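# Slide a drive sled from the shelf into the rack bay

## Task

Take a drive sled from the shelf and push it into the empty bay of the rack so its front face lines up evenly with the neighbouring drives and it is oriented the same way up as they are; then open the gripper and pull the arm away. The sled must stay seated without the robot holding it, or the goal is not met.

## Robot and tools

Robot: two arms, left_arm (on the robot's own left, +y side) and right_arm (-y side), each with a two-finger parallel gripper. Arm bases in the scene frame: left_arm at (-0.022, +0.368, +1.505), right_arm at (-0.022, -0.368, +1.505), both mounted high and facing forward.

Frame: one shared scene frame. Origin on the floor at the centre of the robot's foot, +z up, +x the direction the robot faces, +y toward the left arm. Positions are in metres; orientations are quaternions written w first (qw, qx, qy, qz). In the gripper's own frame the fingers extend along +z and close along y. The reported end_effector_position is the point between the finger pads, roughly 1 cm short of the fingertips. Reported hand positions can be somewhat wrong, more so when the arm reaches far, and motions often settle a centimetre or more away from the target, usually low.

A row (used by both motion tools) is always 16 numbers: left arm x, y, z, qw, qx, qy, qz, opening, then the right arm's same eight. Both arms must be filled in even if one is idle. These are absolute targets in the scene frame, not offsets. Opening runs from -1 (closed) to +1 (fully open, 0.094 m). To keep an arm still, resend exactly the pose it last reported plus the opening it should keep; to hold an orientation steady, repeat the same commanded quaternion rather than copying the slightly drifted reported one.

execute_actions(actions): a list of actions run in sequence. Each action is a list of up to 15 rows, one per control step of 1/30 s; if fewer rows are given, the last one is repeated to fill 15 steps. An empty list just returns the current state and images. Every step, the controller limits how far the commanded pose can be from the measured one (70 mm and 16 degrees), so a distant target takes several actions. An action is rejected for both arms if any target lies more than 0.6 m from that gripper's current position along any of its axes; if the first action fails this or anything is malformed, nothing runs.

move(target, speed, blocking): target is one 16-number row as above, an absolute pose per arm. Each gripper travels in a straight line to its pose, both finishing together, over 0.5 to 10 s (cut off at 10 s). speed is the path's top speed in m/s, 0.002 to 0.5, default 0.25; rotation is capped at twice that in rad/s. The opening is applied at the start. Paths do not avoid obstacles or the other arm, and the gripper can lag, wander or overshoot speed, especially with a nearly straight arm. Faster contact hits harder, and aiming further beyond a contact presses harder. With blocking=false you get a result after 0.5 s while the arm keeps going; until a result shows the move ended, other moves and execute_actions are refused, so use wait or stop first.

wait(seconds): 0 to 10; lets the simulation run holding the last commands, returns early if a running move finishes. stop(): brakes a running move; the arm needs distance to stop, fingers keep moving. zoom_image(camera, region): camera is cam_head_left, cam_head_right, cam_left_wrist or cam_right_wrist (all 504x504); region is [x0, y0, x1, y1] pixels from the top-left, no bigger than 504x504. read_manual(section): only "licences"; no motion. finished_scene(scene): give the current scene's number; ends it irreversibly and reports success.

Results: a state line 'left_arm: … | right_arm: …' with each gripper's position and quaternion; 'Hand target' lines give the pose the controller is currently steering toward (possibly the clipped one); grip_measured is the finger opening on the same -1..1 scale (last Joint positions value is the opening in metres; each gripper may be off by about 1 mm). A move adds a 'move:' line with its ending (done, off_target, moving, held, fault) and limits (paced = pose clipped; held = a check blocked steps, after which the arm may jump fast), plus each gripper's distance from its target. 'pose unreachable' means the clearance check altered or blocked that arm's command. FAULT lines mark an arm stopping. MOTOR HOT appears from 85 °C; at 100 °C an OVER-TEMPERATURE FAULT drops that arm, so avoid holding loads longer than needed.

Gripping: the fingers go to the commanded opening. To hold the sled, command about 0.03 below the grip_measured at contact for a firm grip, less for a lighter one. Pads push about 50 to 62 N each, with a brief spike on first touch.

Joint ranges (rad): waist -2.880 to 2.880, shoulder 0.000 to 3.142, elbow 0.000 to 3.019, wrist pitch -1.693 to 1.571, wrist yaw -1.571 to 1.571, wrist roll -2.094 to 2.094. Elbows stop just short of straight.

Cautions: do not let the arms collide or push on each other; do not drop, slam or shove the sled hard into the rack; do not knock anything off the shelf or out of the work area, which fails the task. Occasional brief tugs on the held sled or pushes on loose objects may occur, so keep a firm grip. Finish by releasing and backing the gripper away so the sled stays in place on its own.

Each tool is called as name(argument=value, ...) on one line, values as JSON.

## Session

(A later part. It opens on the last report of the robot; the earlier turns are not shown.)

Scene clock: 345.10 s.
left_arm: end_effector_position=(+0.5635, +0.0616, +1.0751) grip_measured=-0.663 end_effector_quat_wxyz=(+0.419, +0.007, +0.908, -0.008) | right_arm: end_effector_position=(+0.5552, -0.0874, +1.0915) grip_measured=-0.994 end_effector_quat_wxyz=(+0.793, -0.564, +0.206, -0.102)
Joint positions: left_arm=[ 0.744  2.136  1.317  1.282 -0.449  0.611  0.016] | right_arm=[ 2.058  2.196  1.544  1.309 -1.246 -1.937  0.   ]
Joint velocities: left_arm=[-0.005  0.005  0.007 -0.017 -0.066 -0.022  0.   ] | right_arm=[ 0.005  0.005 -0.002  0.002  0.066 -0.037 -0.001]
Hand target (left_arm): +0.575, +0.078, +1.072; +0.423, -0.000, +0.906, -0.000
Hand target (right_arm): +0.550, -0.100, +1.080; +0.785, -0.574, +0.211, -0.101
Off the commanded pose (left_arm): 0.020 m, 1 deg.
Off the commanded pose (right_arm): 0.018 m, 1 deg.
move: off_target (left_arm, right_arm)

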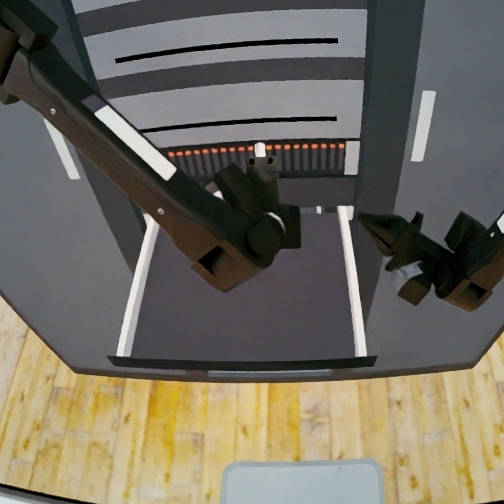

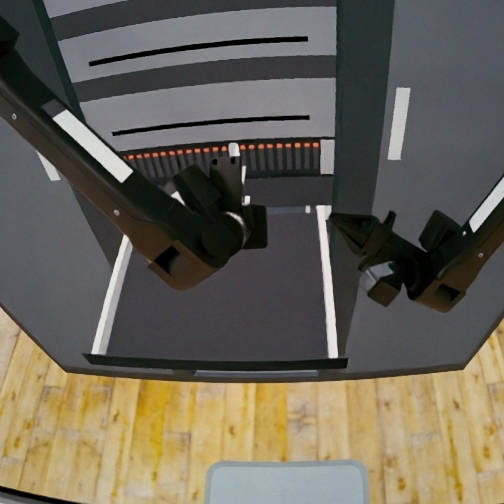

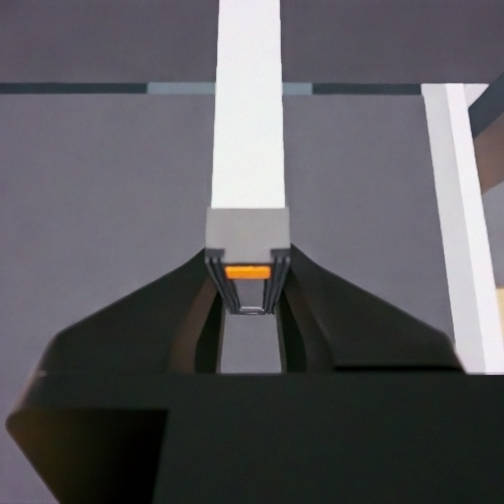

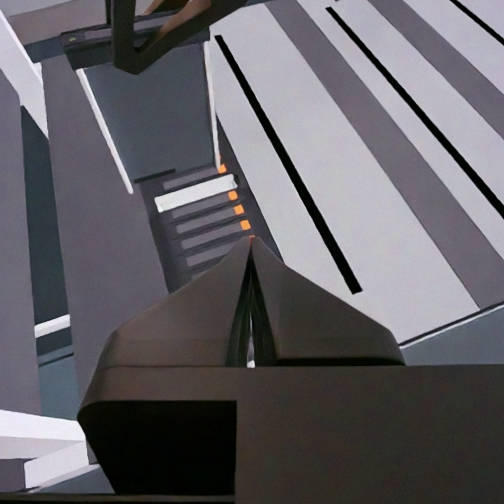

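move(target=[0.605,0.084,1.086,0.423,0,0.906,0,-0.7, 0.55,-0.10,1.08,0.78,-0.57,0.21,-0.10,-1], speed=0.04)

zoom_image(camera="cam_right_wrist", region=[60,40,300,280])

Scene clock: 356.33 s.
left_arm: end_effector_position=(+0.5926, +0.0703, +1.0849) grip_measured=-0.663 end_effector_quat_wxyz=(+0.419, +0.007, +0.908, -0.008) | right_arm: end_effector_position=(+0.5552, -0.0874, +1.0914) grip_measured=-0.994 end_effector_quat_wxyz=(+0.793, -0.565, +0.206, -0.102)
Joint positions: left_arm=[ 0.744  2.084  1.334  1.212 -0.449  0.611  0.016] | right_arm=[ 2.058  2.196  1.544  1.308 -1.246 -1.938  0.   ]
Joint velocities: left_arm=[-0.015 -0.015 -0.017 -0.007 -0.037  0.037 -0.001] | right_arm=[-0.005 -0.005 -0.002 -0.002  0.007 -0.051 -0.   ]
Hand target (left_arm): +0.605, +0.084, +1.086; +0.423, +0.000, +0.906, +0.000
Hand target (right_arm): +0.550, -0.100, +1.080; +0.785, -0.573, +0.212, -0.101
Off the commanded pose (left_arm): 0.018 m, 1 deg.
Off the commanded pose (right_arm): 0.018 m, 1 deg.
move: off_target (left_arm, right_arm)

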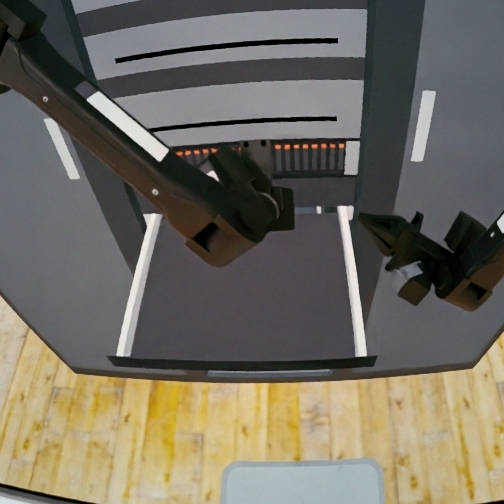

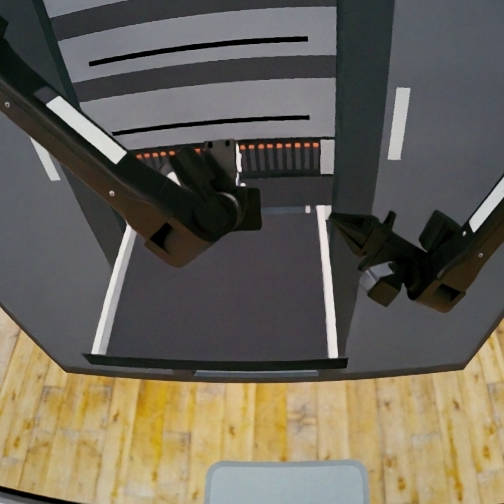

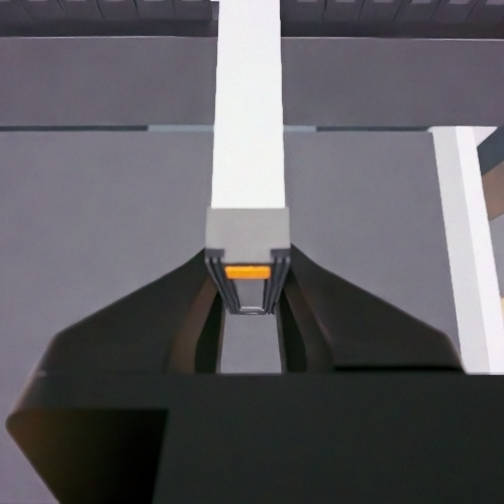

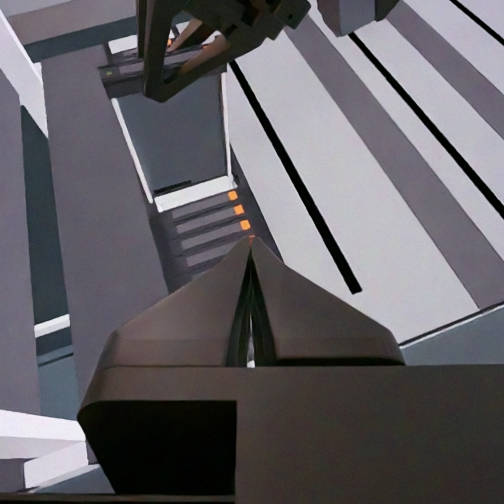

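Region (60, 40, 300, 280) of cam_right_wrist's 504x504 image, scaled by 2.100, with more detail than that image has.

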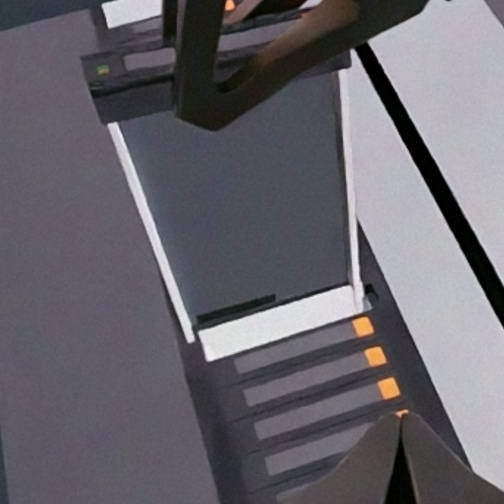

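zoom_image(camera="cam_left_wrist", region=[100,0,400,60])

Region (100, 0, 400, 60) of cam_left_wrist's 504x504 image, scaled by 1.680, with more detail than that image has; it fills the top 101 rows of this view, and the rest is white.

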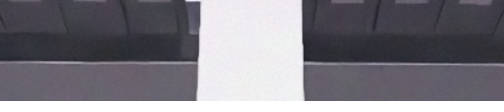

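move(target=[0.612,0.093,1.090,0.423,0,0.906,0,-0.7, 0.55,-0.10,1.08,0.78,-0.57,0.21,-0.10,-1], speed=0.03)

zoom_image(camera="cam_right_wrist", region=[60,40,300,280])

zoom_image(camera="cam_left_wrist", region=[100,0,400,100])

Scene clock: 374.70 s.
left_arm: end_effector_position=(+0.6056, +0.0772, +1.0925) grip_measured=-0.663 end_effector_quat_wxyz=(+0.422, +0.004, +0.906, -0.007) | right_arm: end_effector_position=(+0.5552, -0.0874, +1.0914) grip_measured=-0.994 end_effector_quat_wxyz=(+0.793, -0.565, +0.206, -0.102)
Joint positions: left_arm=[ 0.744  2.057  1.334  1.195 -0.449  0.611  0.016] | right_arm=[ 2.058  2.196  1.544  1.308 -1.246 -1.938  0.   ]
Joint velocities: left_arm=[-0.005  0.005 -0.012 -0.002  0.007 -0.007 -0.001] | right_arm=[-0.005 -0.005  0.002 -0.022 -0.081 -0.066  0.   ]
Hand target (left_arm): +0.612, +0.093, +1.090; +0.423, -0.000, +0.906, +0.000
Hand target (right_arm): +0.550, -0.100, +1.080; +0.785, -0.573, +0.212, -0.101
Off the commanded pose (left_arm): 0.017 m, 1 deg.
Off the commanded pose (right_arm): 0.018 m, 1 deg.
move: off_target (left_arm, right_arm)

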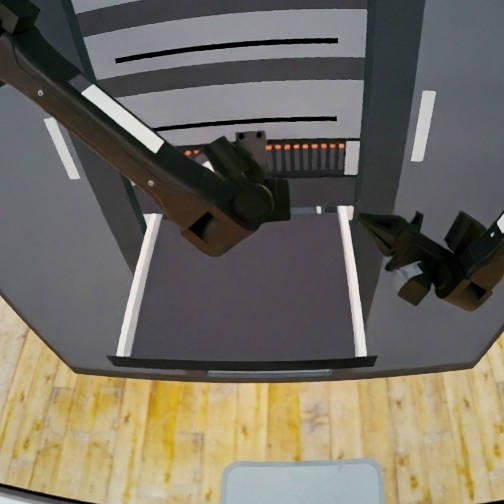

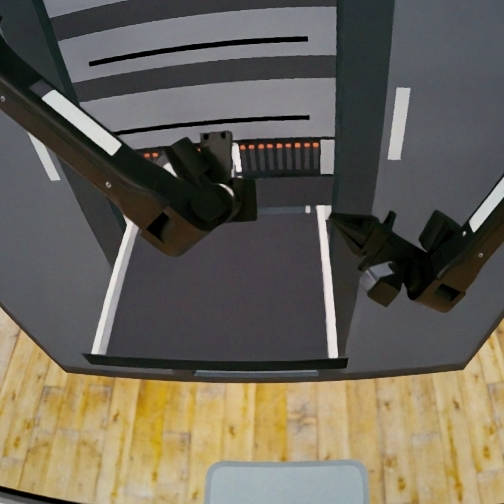

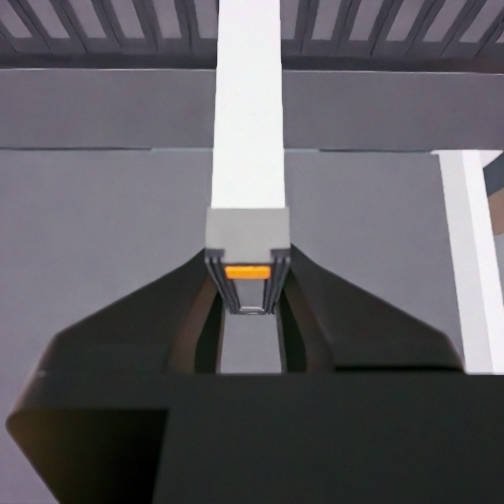

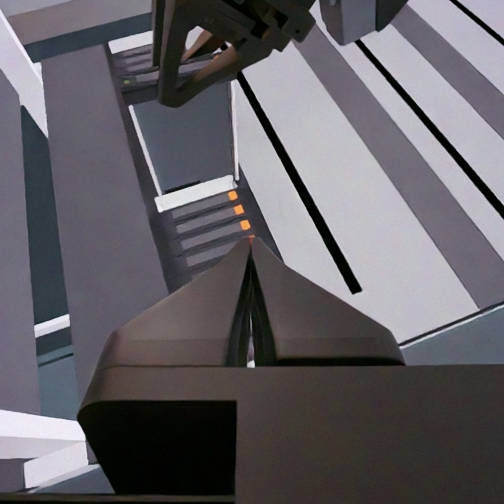

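Region (60, 40, 300, 280) of cam_right_wrist's 504x504 image, scaled by 2.100, with more detail than that image has.

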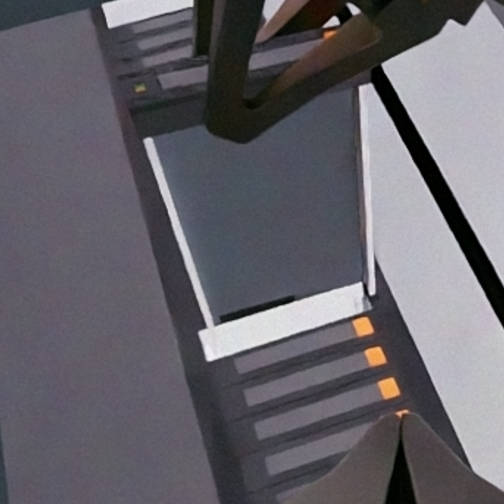

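Region (100, 0, 400, 100) of cam_left_wrist's 504x504 image, scaled by 1.680, with more detail than that image has.

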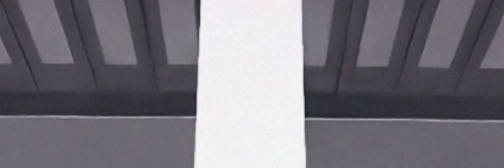

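move(target=[0.624,0.093,1.086,0.423,0,0.906,0,-0.7, 0.55,-0.10,1.08,0.78,-0.57,0.21,-0.10,-1], speed=0.02)

zoom_image(camera="cam_right_wrist", region=[60,40,300,280])

zoom_image(camera="cam_left_wrist", region=[100,0,400,150])

Scene clock: 385.83 s.
left_arm: end_effector_position=(+0.6114, +0.0742, +1.0900) grip_measured=-0.663 end_effector_quat_wxyz=(+0.419, +0.008, +0.908, -0.010) | right_arm: end_effector_position=(+0.5552, -0.0874, +1.0914) grip_measured=-0.994 end_effector_quat_wxyz=(+0.793, -0.565, +0.206, -0.102)
Joint positions: left_arm=[ 0.744  2.057  1.353  1.163 -0.446  0.61   0.016] | right_arm=[ 2.058  2.196  1.544  1.308 -1.246 -1.938  0.   ]
Joint velocities: left_arm=[ 0.005 -0.005 -0.007 -0.007 -0.037 -0.007  0.001] | right_arm=[ 0.005  0.005  0.007 -0.007 -0.007  0.007  0.   ]
Hand target (left_arm): +0.624, +0.093, +1.086; +0.423, +0.000, +0.906, -0.000
Hand target (right_arm): +0.550, -0.100, +1.080; +0.785, -0.573, +0.212, -0.101
Off the commanded pose (left_arm): 0.023 m, 2 deg.
Off the commanded pose (right_arm): 0.018 m, 1 deg.
move: off_target (left_arm, right_arm)

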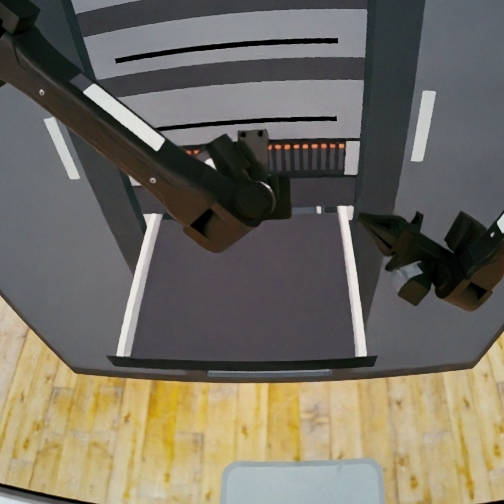

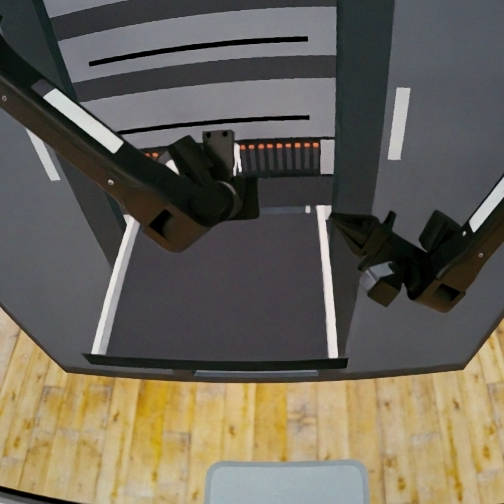

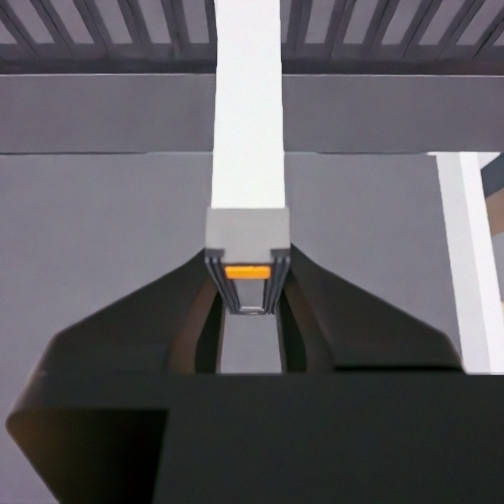

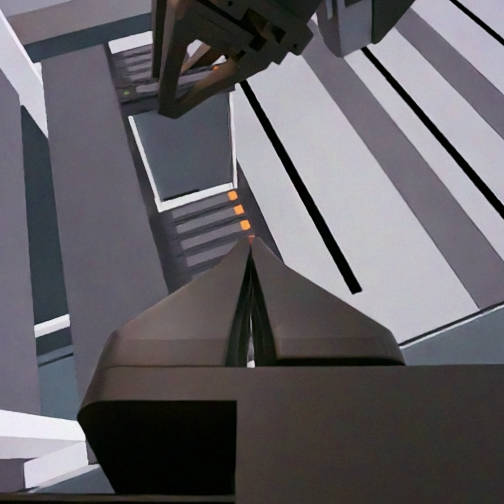

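Region (60, 40, 300, 280) of cam_right_wrist's 504x504 image, scaled by 2.100, with more detail than that image has.

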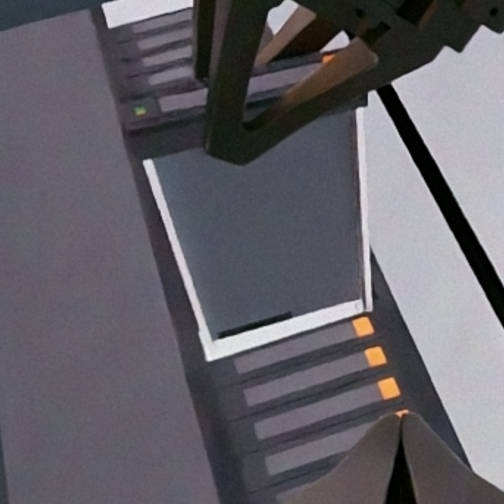

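Region (100, 0, 400, 150) of cam_left_wrist's 504x504 image, scaled by 1.680, with more detail than that image has.

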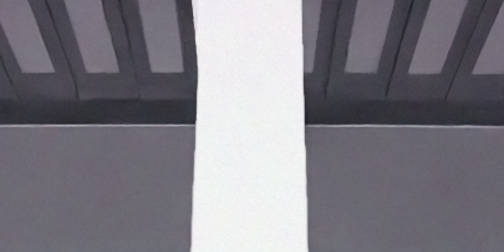

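move(target=[0.624,0.098,1.086,0.423,0,0.906,0,-0.7, 0.55,-0.10,1.08,0.78,-0.57,0.21,-0.10,-1], speed=0.02)

zoom_image(camera="cam_right_wrist", region=[60,40,300,280])

zoom_image(camera="cam_left_wrist", region=[100,0,400,150])

Scene clock: 397.30 s.
left_arm: end_effector_position=(+0.6133, +0.0790, +1.0883) grip_measured=-0.663 end_effector_quat_wxyz=(+0.420, +0.007, +0.908, -0.008) | right_arm: end_effector_position=(+0.5552, -0.0874, +1.0914) grip_measured=-0.994 end_effector_quat_wxyz=(+0.793, -0.565, +0.206, -0.102)
Joint positions: left_arm=[ 0.751  2.053  1.353  1.163 -0.441  0.607  0.016] | right_arm=[ 2.058  2.196  1.544  1.308 -1.246 -1.938  0.   ]
Joint velocities: left_arm=[ 0.015  0.005  0.002  0.007  0.125 -0.051 -0.001] | right_arm=[-0.005 -0.005  0.007 -0.007  0.022 -0.007 -0.   ]
Hand target (left_arm): +0.624, +0.098, +1.086; +0.423, -0.000, +0.906, +0.000
Hand target (right_arm): +0.550, -0.100, +1.080; +0.785, -0.573, +0.212, -0.101
Off the commanded pose (left_arm): 0.022 m, 1 deg.
Off the commanded pose (right_arm): 0.018 m, 1 deg.
move: off_target (left_arm, right_arm)

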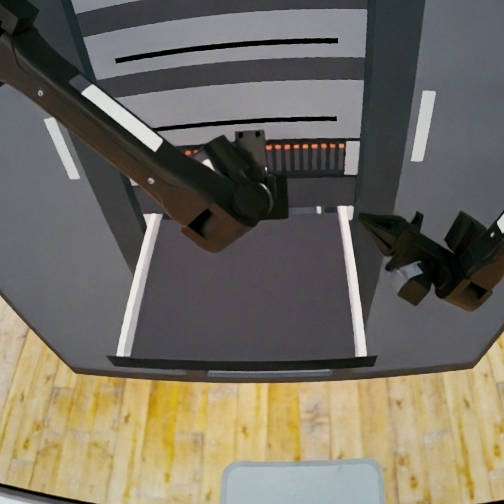

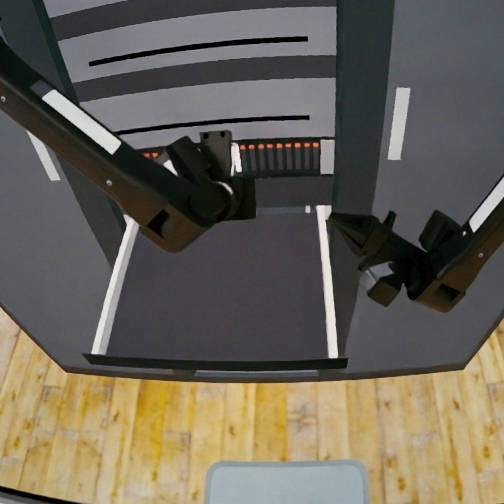

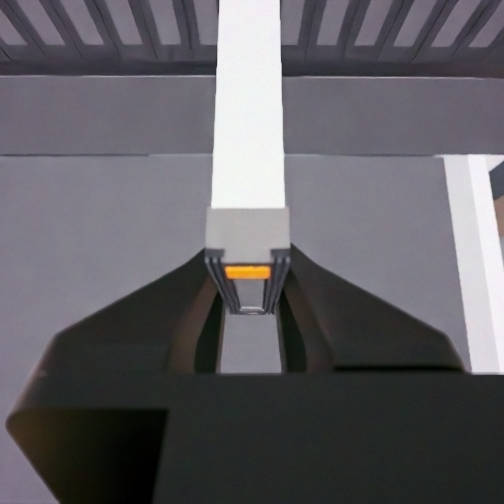

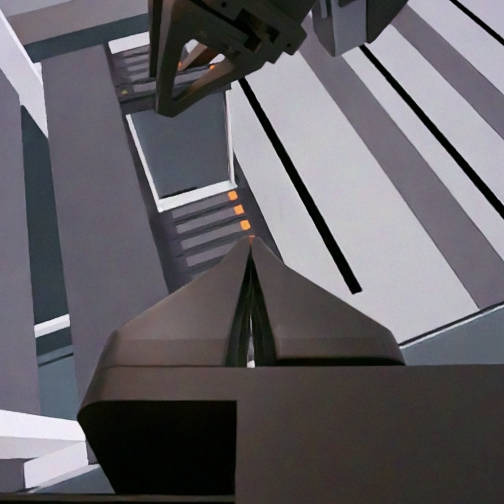

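Region (60, 40, 300, 280) of cam_right_wrist's 504x504 image, scaled by 2.100, with more detail than that image has.

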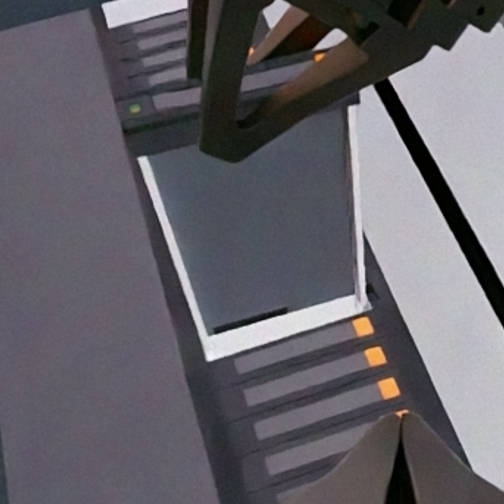

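Region (100, 0, 400, 150) of cam_left_wrist's 504x504 image, scaled by 1.680, with more detail than that image has.

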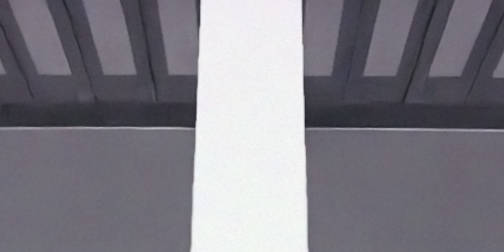

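move(target=[0.642,0.098,1.086,0.423,0,0.906,0,-0.7, 0.55,-0.10,1.08,0.78,-0.57,0.21,-0.10,-1], speed=0.015)

zoom_image(camera="cam_right_wrist", region=[60,40,300,280])

Scene clock: 404.60 s.
left_arm: end_effector_position=(+0.6151, +0.0743, +1.0832) grip_measured=-0.663 end_effector_quat_wxyz=(+0.409, +0.015, +0.912, -0.013) | right_arm: end_effector_position=(+0.5552, -0.0874, +1.0914) grip_measured=-0.994 end_effector_quat_wxyz=(+0.793, -0.565, +0.206, -0.102)
Joint positions: left_arm=[ 0.751  2.053  1.368  1.116 -0.441  0.605  0.016] | right_arm=[ 2.058  2.196  1.544  1.308 -1.246 -1.938  0.   ]
Joint velocities: left_arm=[-0.015  0.015  0.002  0.007 -0.051  0.007 -0.   ] | right_arm=[-0.015 -0.005 -0.002  0.007 -0.051 -0.066 -0.   ]
Hand target (left_arm): +0.641, +0.098, +1.087; +0.423, +0.000, +0.906, +0.000
Hand target (right_arm): +0.550, -0.100, +1.080; +0.785, -0.573, +0.212, -0.101
Off the commanded pose (left_arm): 0.036 m, 3 deg.
Off the commanded pose (right_arm): 0.018 m, 1 deg.
move: off_target (left_arm, right_arm)

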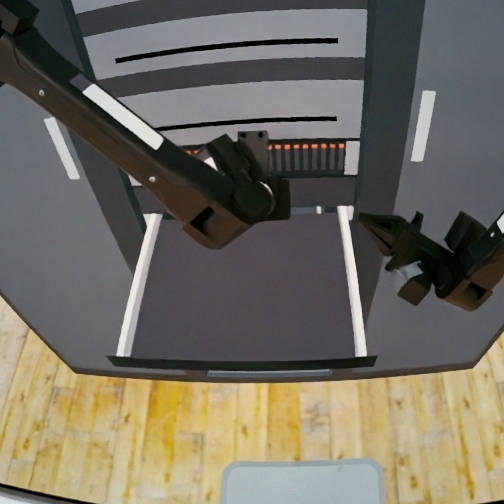

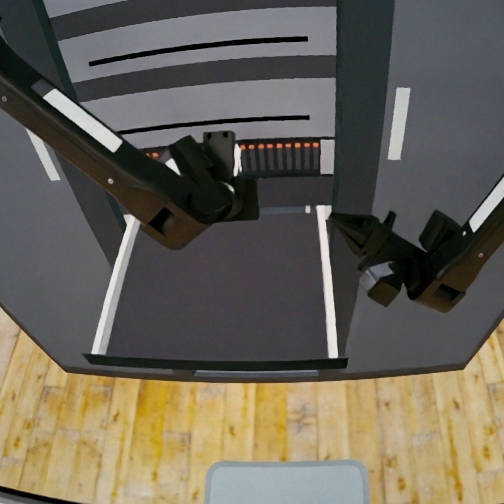

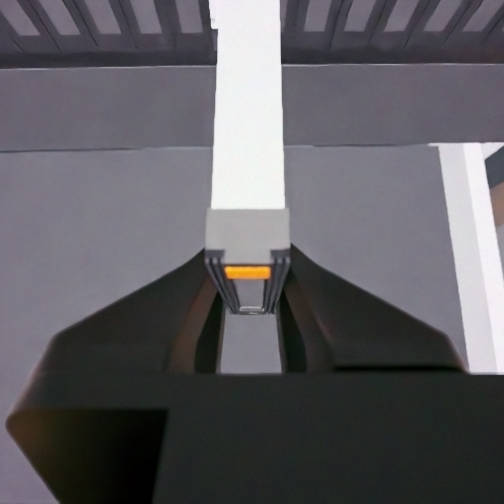

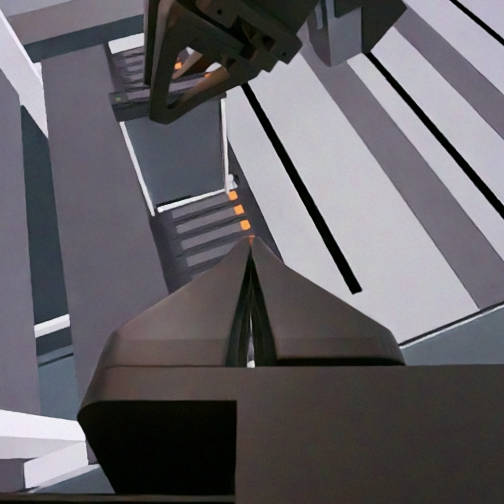

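Region (60, 40, 300, 280) of cam_right_wrist's 504x504 image, scaled by 2.100, with more detail than that image has.

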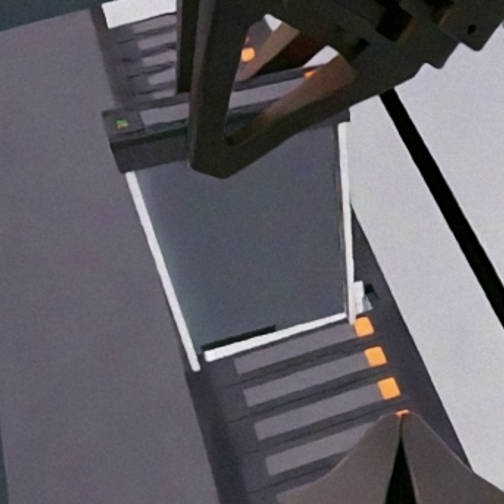

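move(target=[0.585,0.096,1.088,0.423,0,0.906,0,-0.7, 0.55,-0.10,1.08,0.78,-0.57,0.21,-0.10,-1], speed=0.04)

move(target=[0.620,0.096,1.088,0.423,0,0.906,0,-0.7, 0.55,-0.10,1.08,0.78,-0.57,0.21,-0.10,-1], speed=0.03)

zoom_image(camera="cam_right_wrist", region=[60,40,300,280])

zoom_image(camera="cam_left_wrist", region=[100,0,400,150])

Scene clock: 420.30 s.
left_arm: end_effector_position=(+0.5828, +0.0826, +1.0920) grip_measured=-0.663 end_effector_quat_wxyz=(+0.418, +0.007, +0.908, -0.010) | right_arm: end_effector_position=(+0.5552, -0.0874, +1.0914) grip_measured=-0.994 end_effector_quat_wxyz=(+0.793, -0.565, +0.206, -0.102)
Joint positions: left_arm=[ 0.751  2.053  1.273  1.237 -0.441  0.605  0.016] | right_arm=[ 2.058  2.196  1.544  1.308 -1.246 -1.938  0.   ]
Joint velocities: left_arm=[-0.015 -0.005  0.007  0.002 -0.007 -0.037 -0.   ] | right_arm=[-0.005 -0.005  0.002 -0.012 -0.007  0.007  0.   ]
Hand target (left_arm): +0.585, +0.096, +1.088; +0.423, +0.000, +0.906, +0.000
Hand target (right_arm): +0.550, -0.100, +1.080; +0.785, -0.573, +0.212, -0.101
Off the commanded pose (left_arm): 0.014 m, 2 deg.
Off the commanded pose (right_arm): 0.018 m, 1 deg.
move: off_target (left_arm, right_arm)

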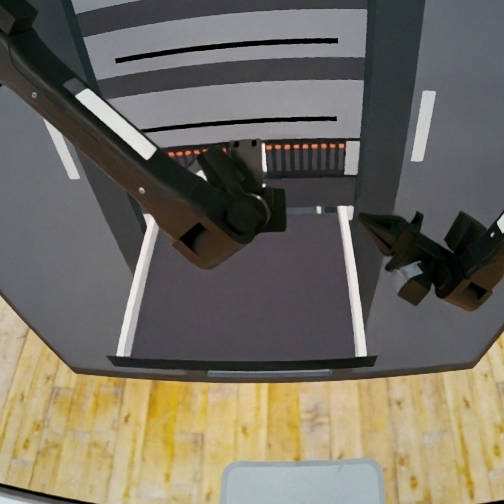

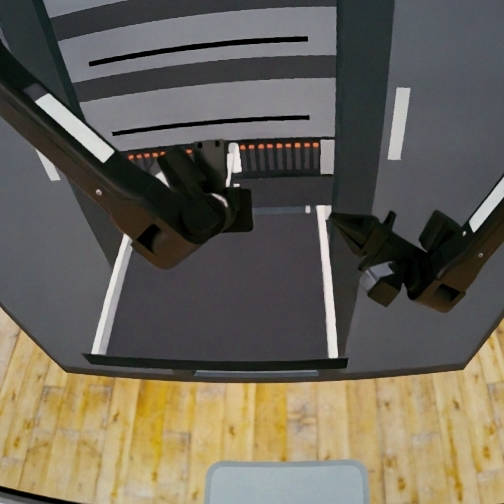

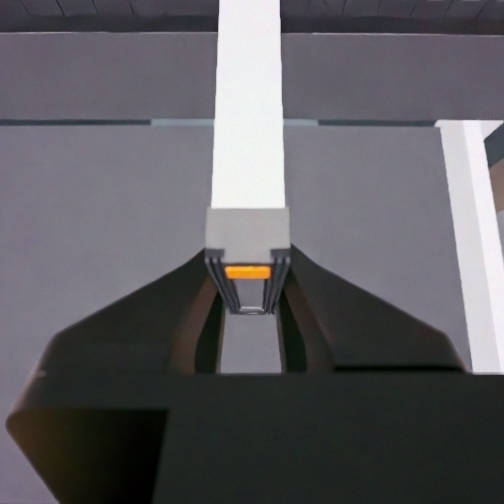

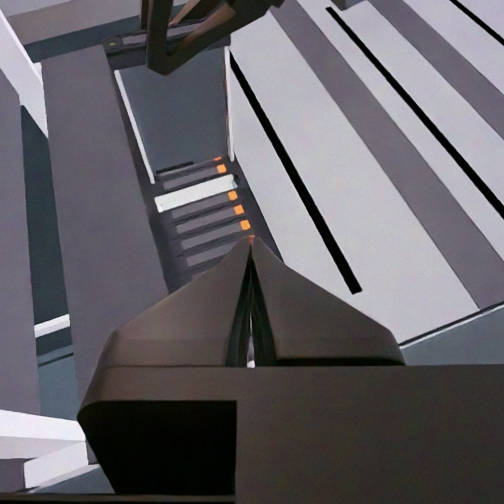

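Scene clock: 421.90 s.
left_arm: end_effector_position=(+0.6067, +0.0791, +1.0883) grip_measured=-0.663 end_effector_quat_wxyz=(+0.418, +0.007, +0.908, -0.009) | right_arm: end_effector_position=(+0.5552, -0.0874, +1.0914) grip_measured=-0.994 end_effector_quat_wxyz=(+0.793, -0.565, +0.206, -0.102)
Joint positions: left_arm=[ 0.751  2.053  1.337  1.174 -0.441  0.605  0.016] | right_arm=[ 2.058  2.196  1.544  1.308 -1.246 -1.938  0.   ]
Joint velocities: left_arm=[ 0.005 -0.024 -0.027 -0.017 -0.066 -0.037 -0.001] | right_arm=[ 0.005 -0.024 -0.002  0.022  0.022  0.022  0.   ]
Hand target (left_arm): +0.620, +0.096, +1.088; +0.423, -0.000, +0.906, +0.000
Hand target (right_arm): +0.550, -0.100, +1.080; +0.785, -0.573, +0.212, -0.101
Off the commanded pose (left_arm): 0.022 m, 1 deg.
Off the commanded pose (right_arm): 0.018 m, 1 deg.
move: off_target (left_arm, right_arm)

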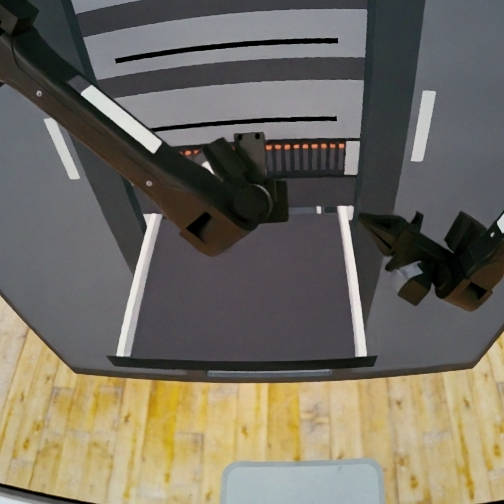

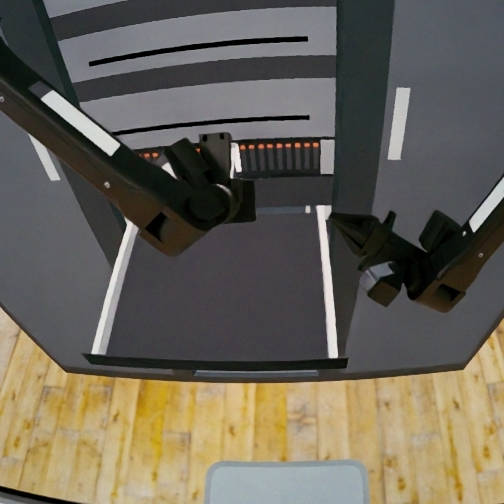

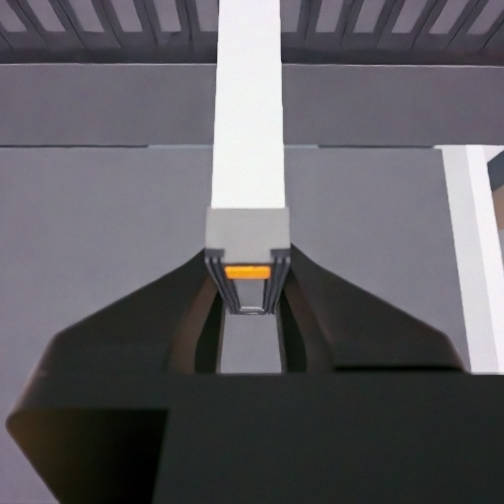

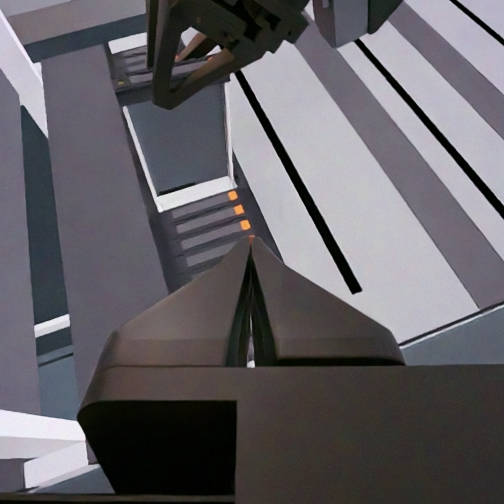

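Region (60, 40, 300, 280) of cam_right_wrist's 504x504 image, scaled by 2.100, with more detail than that image has.

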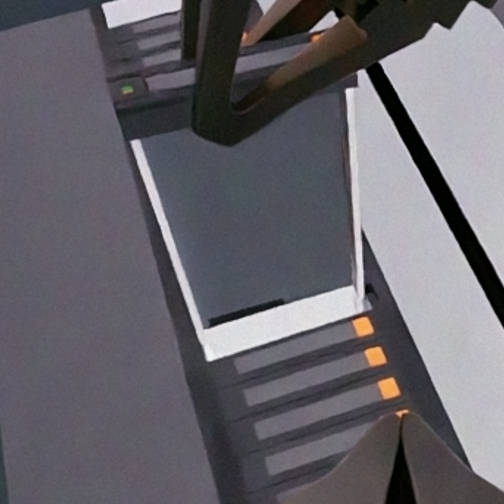

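Region (100, 0, 400, 150) of cam_left_wrist's 504x504 image, scaled by 1.680, with more detail than that image has.

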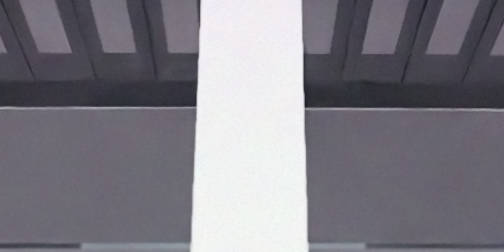

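move(target=[0.626,0.096,1.092,0.427,0,0.904,0,-0.7, 0.55,-0.10,1.08,0.78,-0.57,0.21,-0.10,-1], speed=0.015)

zoom_image(camera="cam_right_wrist", region=[60,40,300,280])

zoom_image(camera="cam_left_wrist", region=[100,0,400,150])

Scene clock: 435.07 s.
left_arm: end_effector_position=(+0.6113, +0.0807, +1.0901) grip_measured=-0.663 end_effector_quat_wxyz=(+0.420, +0.005, +0.907, -0.009) | right_arm: end_effector_position=(+0.5552, -0.0874, +1.0914) grip_measured=-0.994 end_effector_quat_wxyz=(+0.793, -0.565, +0.206, -0.102)
Joint positions: left_arm=[ 0.751  2.048  1.342  1.171 -0.441  0.605  0.016] | right_arm=[ 2.058  2.196  1.544  1.308 -1.246 -1.938  0.   ]
Joint velocities: left_arm=[-0.015 -0.015 -0.002  0.012 -0.037  0.022 -0.001] | right_arm=[-0.005 -0.005 -0.012 -0.012  0.007  0.007 -0.   ]
Hand target (left_arm): +0.626, +0.096, +1.092; +0.427, +0.000, +0.904, +0.000
Hand target (right_arm): +0.550, -0.100, +1.080; +0.785, -0.573, +0.212, -0.101
Off the commanded pose (left_arm): 0.021 m, 1 deg.
Off the commanded pose (right_arm): 0.018 m, 1 deg.
move: off_target (left_arm, right_arm)

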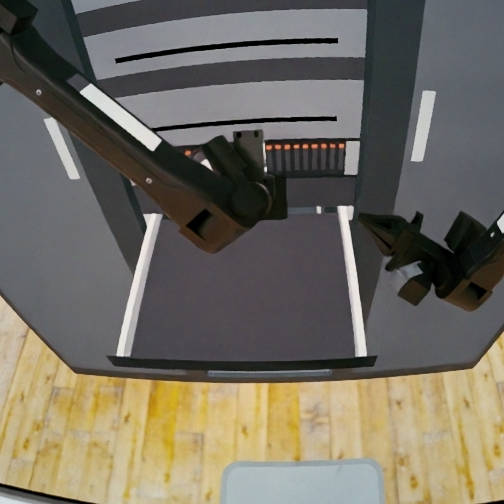

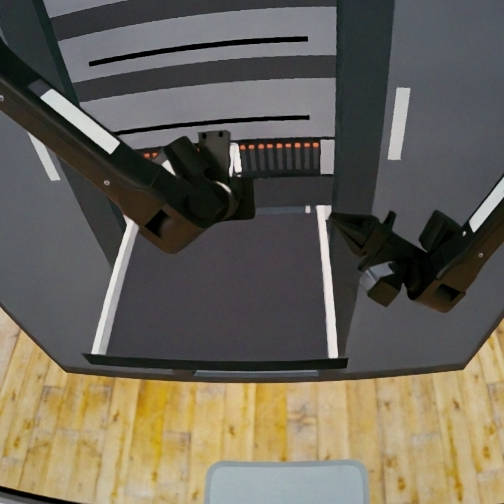

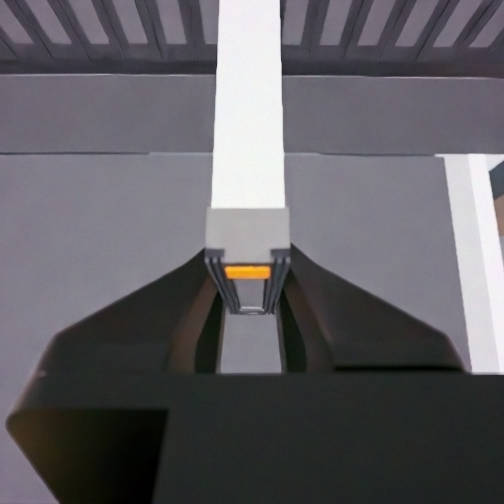

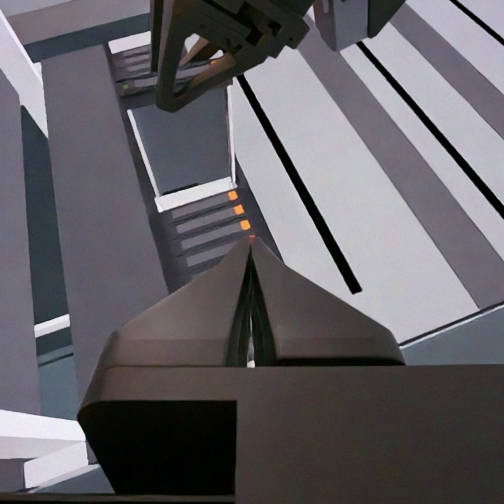

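Region (60, 40, 300, 280) of cam_right_wrist's 504x504 image, scaled by 2.100, with more detail than that image has.

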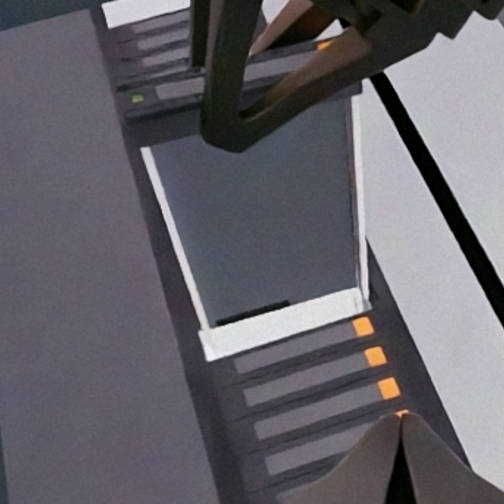

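Region (100, 0, 400, 150) of cam_left_wrist's 504x504 image, scaled by 1.680, with more detail than that image has.

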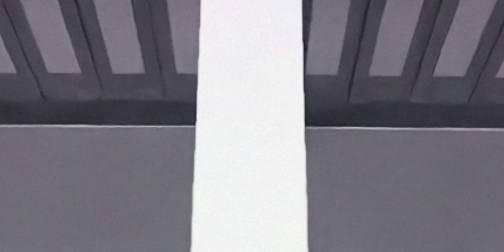

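move(target=[0.635,0.094,1.092,0.427,0,0.904,0,-0.7, 0.55,-0.10,1.08,0.78,-0.57,0.21,-0.10,-1], speed=0.015)

zoom_image(camera="cam_right_wrist", region=[60,40,300,280])

zoom_image(camera="cam_left_wrist", region=[100,0,400,150])

Scene clock: 443.43 s.
left_arm: end_effector_position=(+0.6199, +0.0797, +1.0891) grip_measured=-0.663 end_effector_quat_wxyz=(+0.420, +0.005, +0.907, -0.009) | right_arm: end_effector_position=(+0.5552, -0.0874, +1.0914) grip_measured=-0.994 end_effector_quat_wxyz=(+0.793, -0.565, +0.206, -0.102)
Joint positions: left_arm=[ 0.751  2.048  1.365  1.148 -0.441  0.605  0.016] | right_arm=[ 2.058  2.196  1.544  1.308 -1.246 -1.938  0.   ]
Joint velocities: left_arm=[ 0.005 -0.005 -0.012 -0.012 -0.022 -0.066 -0.001] | right_arm=[-0.005  0.005  0.007  0.007  0.007  0.081  0.001]
Hand target (left_arm): +0.635, +0.094, +1.092; +0.427, +0.000, +0.904, +0.000
Hand target (right_arm): +0.550, -0.100, +1.080; +0.785, -0.573, +0.212, -0.101
Off the commanded pose (left_arm): 0.021 m, 1 deg.
Off the commanded pose (right_arm): 0.018 m, 1 deg.
move: off_target (left_arm, right_arm)

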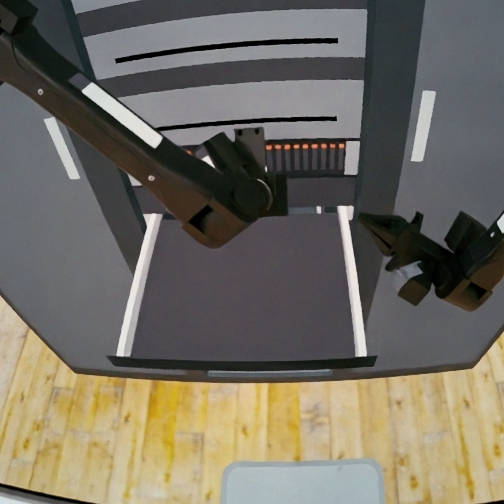

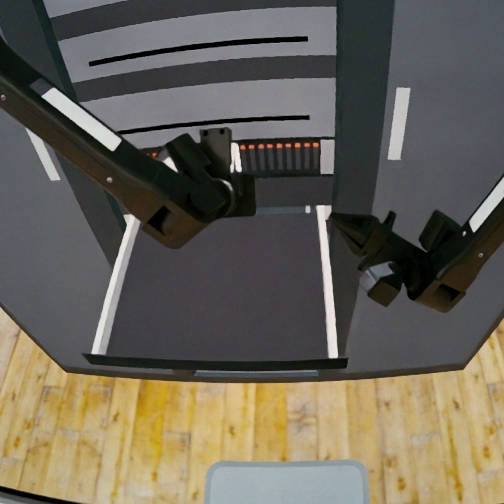

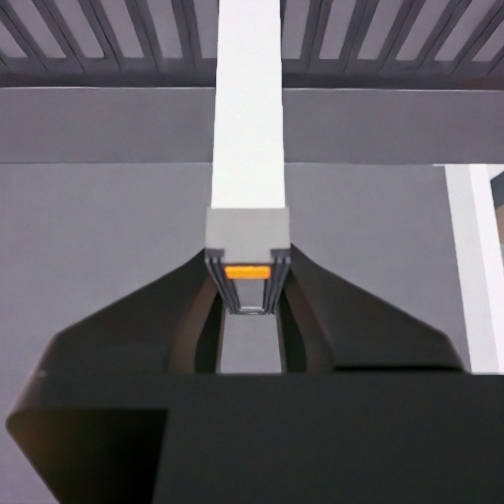

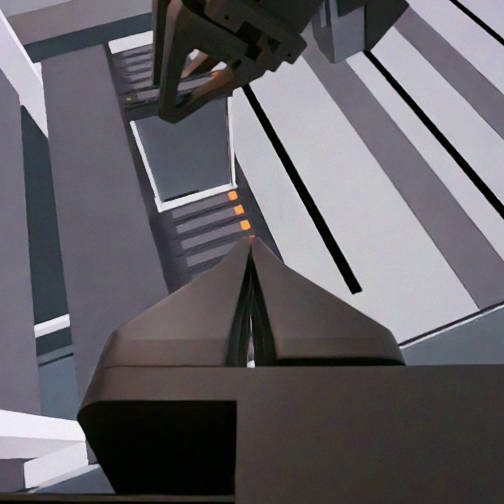

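Region (60, 40, 300, 280) of cam_right_wrist's 504x504 image, scaled by 2.100, with more detail than that image has.

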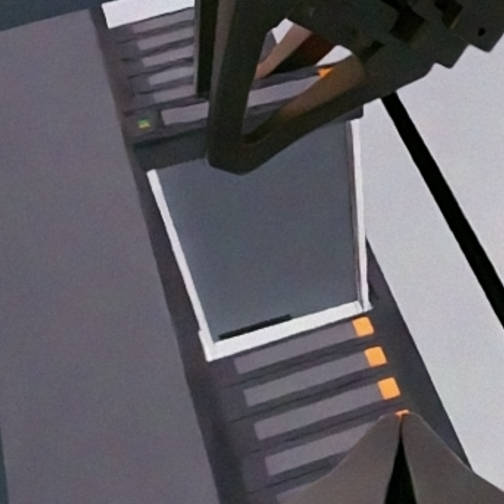

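Region (100, 0, 400, 150) of cam_left_wrist's 504x504 image, scaled by 1.680, with more detail than that image has.

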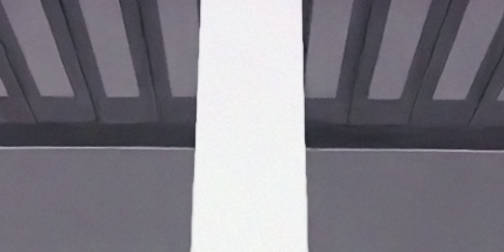

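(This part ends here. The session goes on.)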